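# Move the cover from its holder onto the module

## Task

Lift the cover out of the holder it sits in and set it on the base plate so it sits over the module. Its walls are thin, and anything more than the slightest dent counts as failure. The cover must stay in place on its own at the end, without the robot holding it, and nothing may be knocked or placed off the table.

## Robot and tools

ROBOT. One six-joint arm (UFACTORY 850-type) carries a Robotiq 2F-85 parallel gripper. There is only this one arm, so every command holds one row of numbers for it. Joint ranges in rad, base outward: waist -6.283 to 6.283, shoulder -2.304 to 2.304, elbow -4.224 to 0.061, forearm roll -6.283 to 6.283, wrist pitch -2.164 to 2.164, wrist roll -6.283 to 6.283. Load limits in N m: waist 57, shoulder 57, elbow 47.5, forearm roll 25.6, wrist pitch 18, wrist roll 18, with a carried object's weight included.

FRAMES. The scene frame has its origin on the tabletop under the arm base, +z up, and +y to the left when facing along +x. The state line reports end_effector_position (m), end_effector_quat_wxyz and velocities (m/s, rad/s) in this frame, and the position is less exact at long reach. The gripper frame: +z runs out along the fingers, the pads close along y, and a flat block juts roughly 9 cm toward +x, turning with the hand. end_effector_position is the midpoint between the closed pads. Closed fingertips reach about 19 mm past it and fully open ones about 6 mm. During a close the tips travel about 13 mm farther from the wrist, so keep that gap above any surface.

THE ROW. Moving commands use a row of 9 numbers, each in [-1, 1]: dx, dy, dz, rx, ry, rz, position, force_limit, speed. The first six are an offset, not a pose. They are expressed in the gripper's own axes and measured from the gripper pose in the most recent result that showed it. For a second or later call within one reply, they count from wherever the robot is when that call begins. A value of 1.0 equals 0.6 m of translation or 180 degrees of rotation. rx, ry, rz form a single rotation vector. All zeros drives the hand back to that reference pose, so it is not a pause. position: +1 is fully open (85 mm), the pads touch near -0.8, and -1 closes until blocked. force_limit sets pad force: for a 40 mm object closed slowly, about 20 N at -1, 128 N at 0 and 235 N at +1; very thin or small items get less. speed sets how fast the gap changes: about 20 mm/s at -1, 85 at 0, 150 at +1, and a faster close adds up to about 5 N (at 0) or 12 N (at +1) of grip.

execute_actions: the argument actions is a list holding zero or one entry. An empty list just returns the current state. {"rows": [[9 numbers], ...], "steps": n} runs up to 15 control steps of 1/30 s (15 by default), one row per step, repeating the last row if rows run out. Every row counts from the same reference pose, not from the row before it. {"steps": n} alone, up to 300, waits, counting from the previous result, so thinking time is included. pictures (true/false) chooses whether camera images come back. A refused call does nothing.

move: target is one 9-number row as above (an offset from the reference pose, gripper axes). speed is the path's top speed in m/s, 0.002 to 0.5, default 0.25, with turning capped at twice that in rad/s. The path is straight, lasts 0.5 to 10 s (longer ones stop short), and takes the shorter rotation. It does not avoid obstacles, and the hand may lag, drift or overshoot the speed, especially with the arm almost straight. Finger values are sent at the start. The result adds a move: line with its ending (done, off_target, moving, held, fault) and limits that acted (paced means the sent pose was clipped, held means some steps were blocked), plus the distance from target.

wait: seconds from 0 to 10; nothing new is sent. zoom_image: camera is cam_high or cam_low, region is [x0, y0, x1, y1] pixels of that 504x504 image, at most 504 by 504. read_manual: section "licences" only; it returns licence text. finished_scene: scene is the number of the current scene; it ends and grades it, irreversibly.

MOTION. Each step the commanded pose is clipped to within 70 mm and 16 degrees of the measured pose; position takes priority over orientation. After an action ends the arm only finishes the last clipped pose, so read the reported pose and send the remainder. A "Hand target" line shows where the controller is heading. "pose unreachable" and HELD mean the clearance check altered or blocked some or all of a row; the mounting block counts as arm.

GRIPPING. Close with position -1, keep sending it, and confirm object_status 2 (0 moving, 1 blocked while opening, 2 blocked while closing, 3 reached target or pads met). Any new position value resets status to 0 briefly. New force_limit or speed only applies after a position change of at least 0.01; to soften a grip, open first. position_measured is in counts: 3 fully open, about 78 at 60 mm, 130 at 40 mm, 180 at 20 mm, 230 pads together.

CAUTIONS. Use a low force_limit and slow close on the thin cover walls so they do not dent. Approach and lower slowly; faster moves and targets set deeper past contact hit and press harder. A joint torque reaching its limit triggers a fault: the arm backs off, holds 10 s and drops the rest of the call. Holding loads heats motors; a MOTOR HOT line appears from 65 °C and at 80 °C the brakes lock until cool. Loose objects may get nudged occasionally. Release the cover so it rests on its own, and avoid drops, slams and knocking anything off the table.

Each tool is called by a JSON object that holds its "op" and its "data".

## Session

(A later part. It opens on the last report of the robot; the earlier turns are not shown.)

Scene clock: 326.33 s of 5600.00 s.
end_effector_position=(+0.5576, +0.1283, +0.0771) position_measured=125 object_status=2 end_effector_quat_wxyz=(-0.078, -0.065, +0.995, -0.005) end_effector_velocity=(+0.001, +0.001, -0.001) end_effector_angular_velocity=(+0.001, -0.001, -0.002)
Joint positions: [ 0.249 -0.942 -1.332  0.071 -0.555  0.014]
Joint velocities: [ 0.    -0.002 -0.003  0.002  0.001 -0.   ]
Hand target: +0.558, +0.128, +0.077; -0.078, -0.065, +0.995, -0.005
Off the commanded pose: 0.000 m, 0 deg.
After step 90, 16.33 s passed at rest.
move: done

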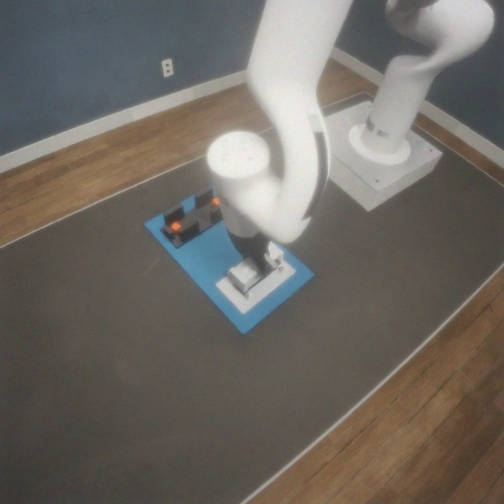

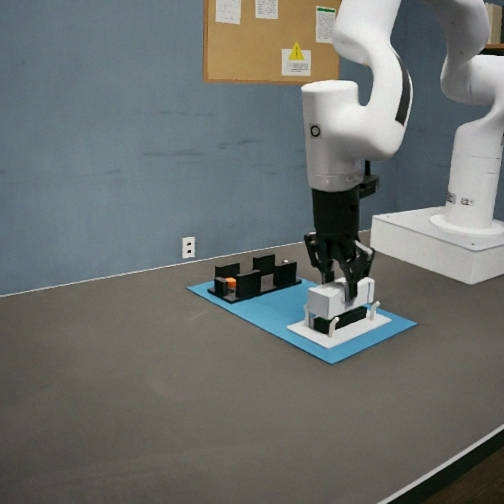

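{"op": "move", "data": {"target": [-0.0065,0,0.041,0,0,0,-1,-0.72,-1], "speed": 0.015}}

{"op": "zoom_image", "data": {"camera": "cam_low", "region": [285, 245, 395, 355]}}

{"op": "zoom_image", "data": {"camera": "cam_high", "region": [205, 220, 305, 320]}}

Scene clock: 335.33 s of 5600.00 s.
end_effector_position=(+0.5575, +0.1282, +0.0522) position_measured=125 object_status=2 end_effector_quat_wxyz=(-0.079, -0.065, +0.995, -0.005) end_effector_velocity=(+0.001, +0.000, -0.000) end_effector_angular_velocity=(+0.000, -0.000, -0.001)
Joint positions: [ 0.25  -0.991 -1.348  0.075 -0.524  0.01 ]
Joint velocities: [ 0.    -0.002 -0.002  0.001 -0.     0.   ]
Hand target: +0.558, +0.128, +0.052; -0.078, -0.065, +0.995, -0.005
Off the commanded pose: 0.000 m, 0 deg.
After step 90, 4.13 s passed at rest.
move: done

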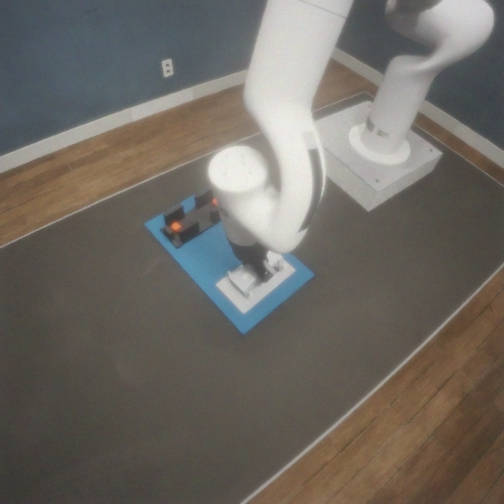

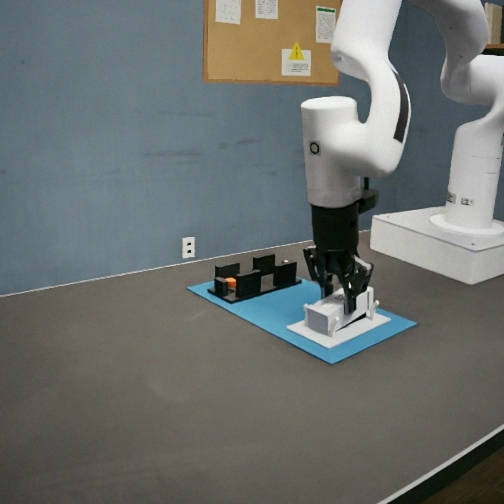

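Region (285, 245, 395, 355) of cam_low's 504x504 image, scaled by 4.582, with more detail than that image has.

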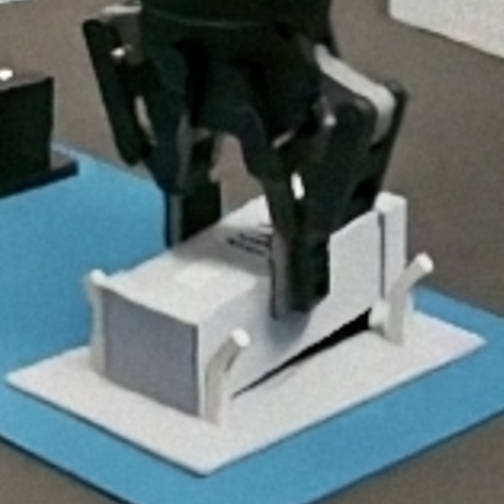

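Region (205, 220, 305, 320) of cam_high's 504x504 image, scaled by 5.040, with more detail than that image has.

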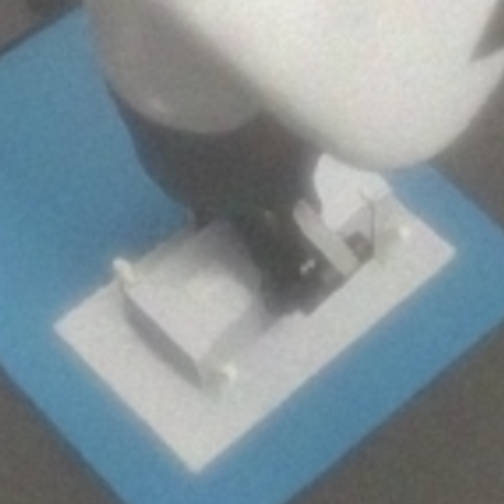

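{"op": "move", "data": {"target": [0.0115,0,-0.02,0,-0.042,0,-1,-0.72,-1], "speed": 0.03}}

{"op": "zoom_image", "data": {"camera": "cam_low", "region": [285, 245, 395, 355]}}

{"op": "zoom_image", "data": {"camera": "cam_high", "region": [205, 220, 305, 320]}}

Scene clock: 346.07 s of 5600.00 s.
end_effector_position=(+0.5526, +0.1276, +0.0650) position_measured=125 object_status=2 end_effector_quat_wxyz=(-0.013, -0.065, +0.998, -0.001) end_effector_velocity=(-0.000, -0.000, +0.000) end_effector_angular_velocity=(+0.001, -0.003, -0.001)
Joint positions: [ 0.255 -0.894 -1.201  0.082 -0.342  0.008]
Joint velocities: [ 0.     0.002  0.004  0.001  0.005 -0.   ]
Hand target: +0.553, +0.128, +0.065; -0.013, -0.065, +0.998, -0.001
Off the commanded pose: 0.000 m, 0 deg.
After step 90, 5.30 s passed at rest.
move: done

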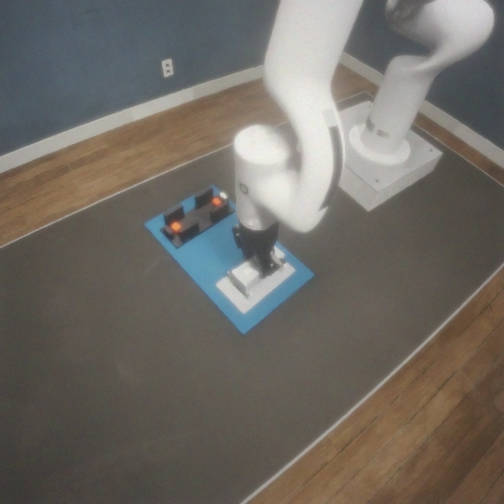

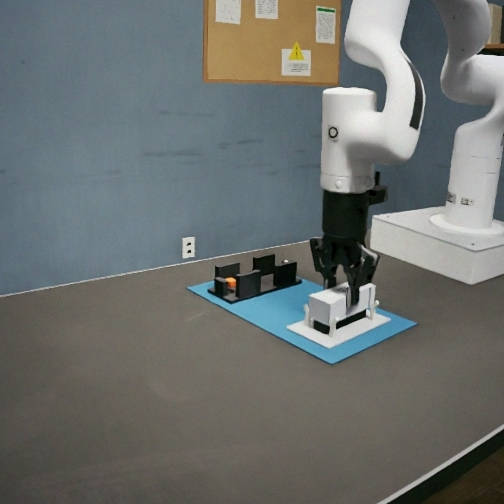

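Region (285, 245, 395, 355) of cam_low's 504x504 image, scaled by 4.582, with more detail than that image has.

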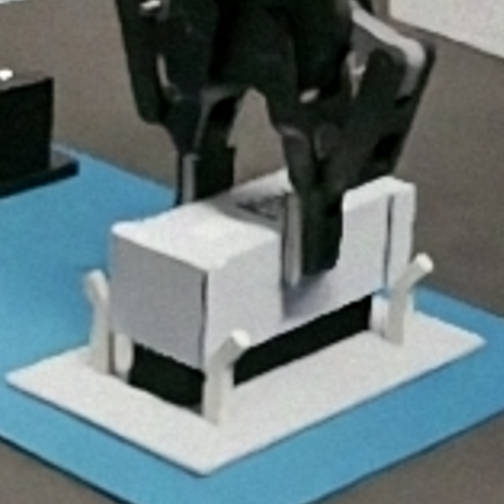

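Region (205, 220, 305, 320) of cam_high's 504x504 image, scaled by 5.040, with more detail than that image has.

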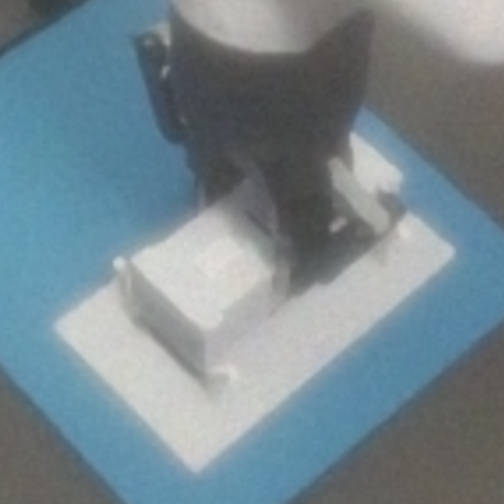

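{"op": "move", "data": {"target": [-0.0055,0.0017,0.015,0,0,0,-1,-0.72,-1], "speed": 0.01}}

{"op": "zoom_image", "data": {"camera": "cam_low", "region": [285, 245, 395, 355]}}

Scene clock: 359.80 s of 5600.00 s.
end_effector_position=(+0.5555, +0.1290, +0.0560) position_measured=125 object_status=2 end_effector_quat_wxyz=(-0.013, -0.065, +0.998, -0.001) end_effector_velocity=(+0.002, +0.001, +0.001) end_effector_angular_velocity=(+0.001, -0.002, -0.000)
Joint positions: [ 0.256 -0.917 -1.218  0.083 -0.335  0.007]
Joint velocities: [ 0.    -0.    -0.003  0.001 -0.    -0.   ]
Hand target: +0.556, +0.129, +0.056; -0.013, -0.065, +0.998, -0.001
Off the commanded pose: 0.000 m, 0 deg.
After step 90, 9.53 s passed at rest.
move: done

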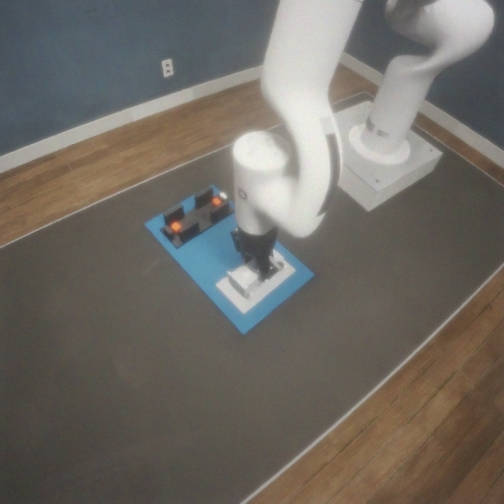

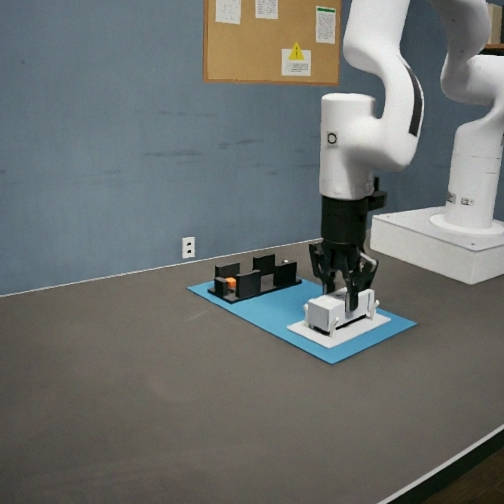

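Region (285, 245, 395, 355) of cam_low's 504x504 image, scaled by 4.582, with more detail than that image has.

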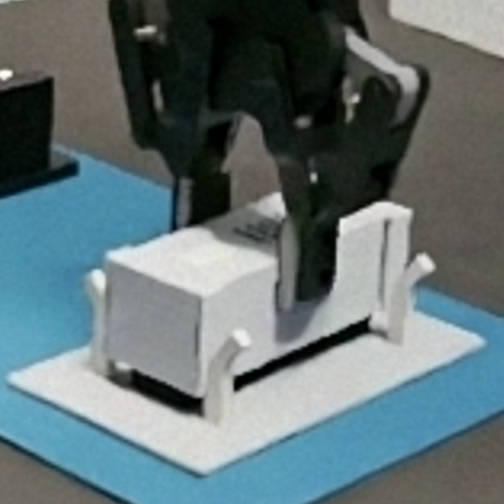

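{"op": "move", "data": {"target": [0,0,0.015,0,-0.006,0,-1,-0.72,-1], "speed": 0.01}}

{"op": "zoom_image", "data": {"camera": "cam_low", "region": [285, 245, 395, 355]}}

Scene clock: 366.30 s of 5600.00 s.
end_effector_position=(+0.5552, +0.1290, +0.0470) position_measured=125 object_status=2 end_effector_quat_wxyz=(-0.004, -0.065, +0.998, -0.000) end_effector_velocity=(+0.001, +0.000, +0.000) end_effector_angular_velocity=(+0.000, -0.003, +0.002)
Joint positions: [ 0.258 -0.928 -1.207  0.089 -0.295  0.003]
Joint velocities: [ 0.     0.    -0.    -0.001  0.002 -0.001]
Hand target: +0.555, +0.129, +0.047; -0.004, -0.065, +0.998, -0.000
Off the commanded pose: 0.000 m, 0 deg.
After step 90, 2.33 s passed at rest.
move: done

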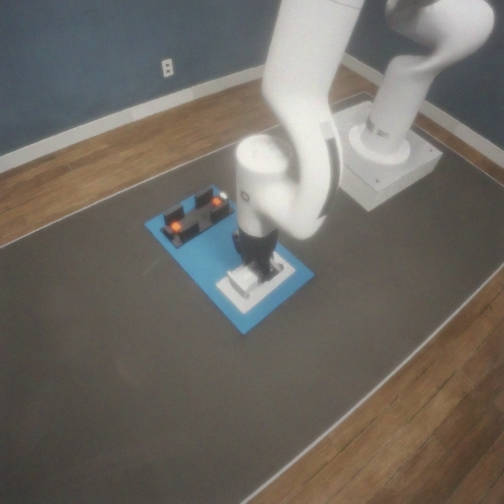

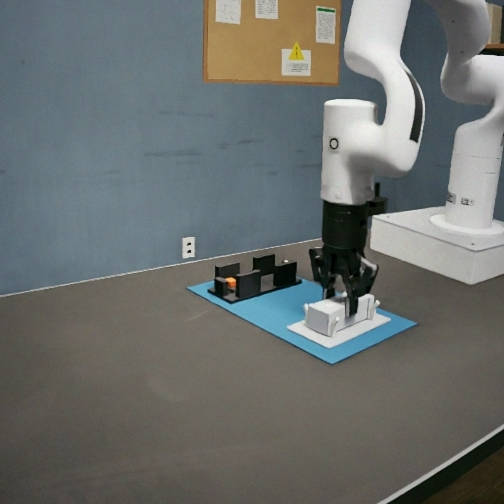

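Region (285, 245, 395, 355) of cam_low's 504x504 image, scaled by 4.582, with more detail than that image has.

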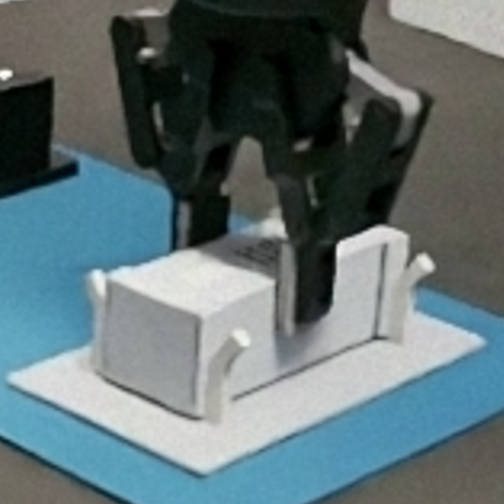

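{"op": "move", "data": {"target": [0,0,0.003,0,0,0,-1,-0.72,-1], "speed": 0.005}}

{"op": "move", "data": {"target": [0,0,0,0,0,0,0.5,-1,-0.5]}}

{"op": "move", "data": {"target": [0,0,-0.1,0,0,0,0.5,-1,-0.5], "speed": 0.15}}

{"op": "zoom_image", "data": {"camera": "cam_low", "region": [285, 245, 395, 355]}}

Scene clock: 372.30 s of 5600.00 s.
end_effector_position=(+0.5552, +0.1290, +0.0452) position_measured=125 object_status=2 end_effector_quat_wxyz=(-0.004, -0.065, +0.998, -0.000) end_effector_velocity=(+0.001, +0.000, +0.002) end_effector_angular_velocity=(+0.000, -0.003, +0.001)
Joint positions: [ 0.258 -0.931 -1.208  0.09  -0.293  0.002]
Joint velocities: [ 0.     0.003  0.    -0.    -0.    -0.   ]
Hand target: +0.555, +0.129, +0.045; -0.004, -0.065, +0.998, -0.000
Off the commanded pose: 0.000 m, 0 deg.
After step 90, 2.30 s passed at rest.
move: done

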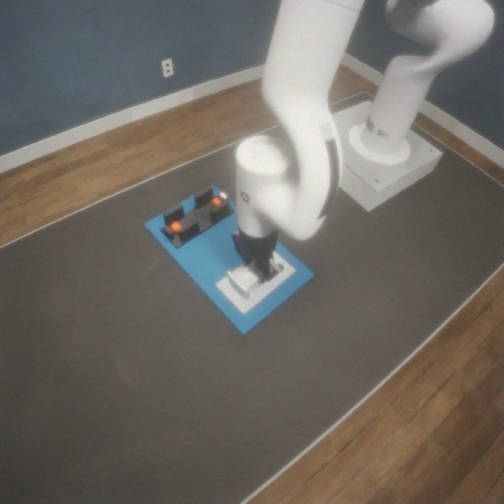

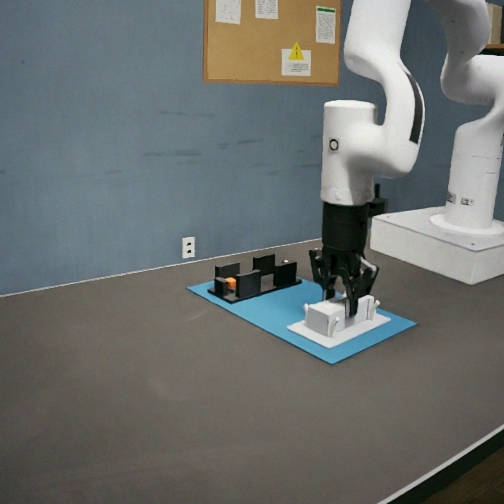

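Scene clock: 373.07 s of 5600.00 s.
end_effector_position=(+0.5552, +0.1290, +0.0452) position_measured=66 object_status=0 end_effector_quat_wxyz=(-0.004, -0.065, +0.998, -0.000) end_effector_velocity=(-0.001, -0.000, -0.001) end_effector_angular_velocity=(-0.000, +0.003, -0.001)
Joint positions: [ 0.258 -0.931 -1.208  0.09  -0.293  0.002]
Joint velocities: [-0.    -0.002  0.     0.001 -0.     0.   ]
Hand target: +0.555, +0.129, +0.045; -0.004, -0.065, +0.998, -0.000
Off the commanded pose: 0.000 m, 0 deg.
move: done

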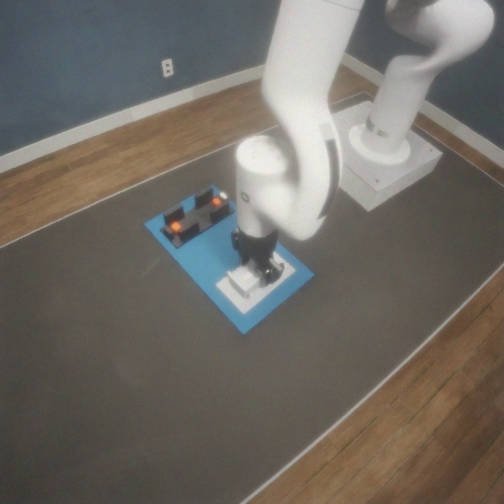

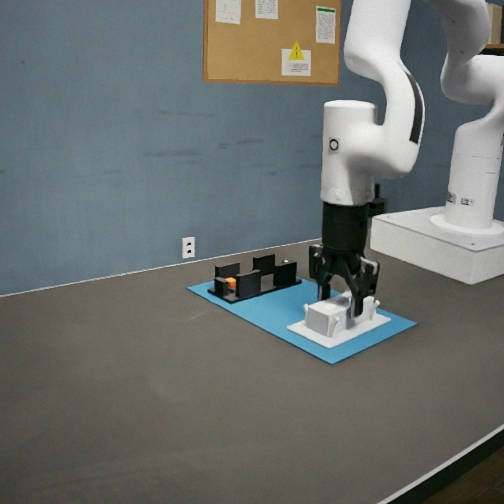

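Scene clock: 373.87 s of 5600.00 s.
end_effector_position=(+0.5553, +0.1290, +0.1048) position_measured=66 object_status=3 end_effector_quat_wxyz=(-0.004, -0.065, +0.998, -0.000) end_effector_velocity=(+0.002, +0.000, +0.003) end_effector_angular_velocity=(+0.000, -0.004, +0.001)
Joint positions: [ 0.255 -0.811 -1.174  0.07  -0.379  0.021]
Joint velocities: [-0.     0.004 -0.001 -0.002 -0.002  0.001]
Hand target: +0.556, +0.129, +0.105; -0.004, -0.065, +0.998, -0.000
Off the commanded pose: 0.001 m, 0 deg.
move: done

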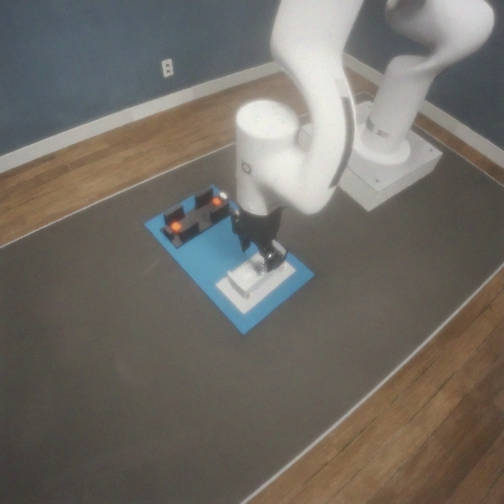

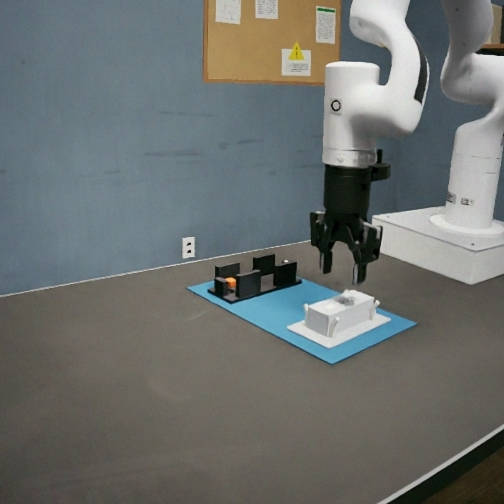

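Region (285, 245, 395, 355) of cam_low's 504x504 image, scaled by 4.582, with more detail than that image has.

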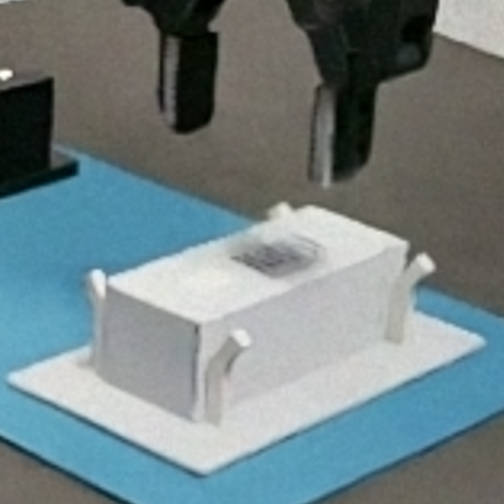

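{"op": "finished_scene", "data": {"scene": 1}}

The scene is finished: the task was done.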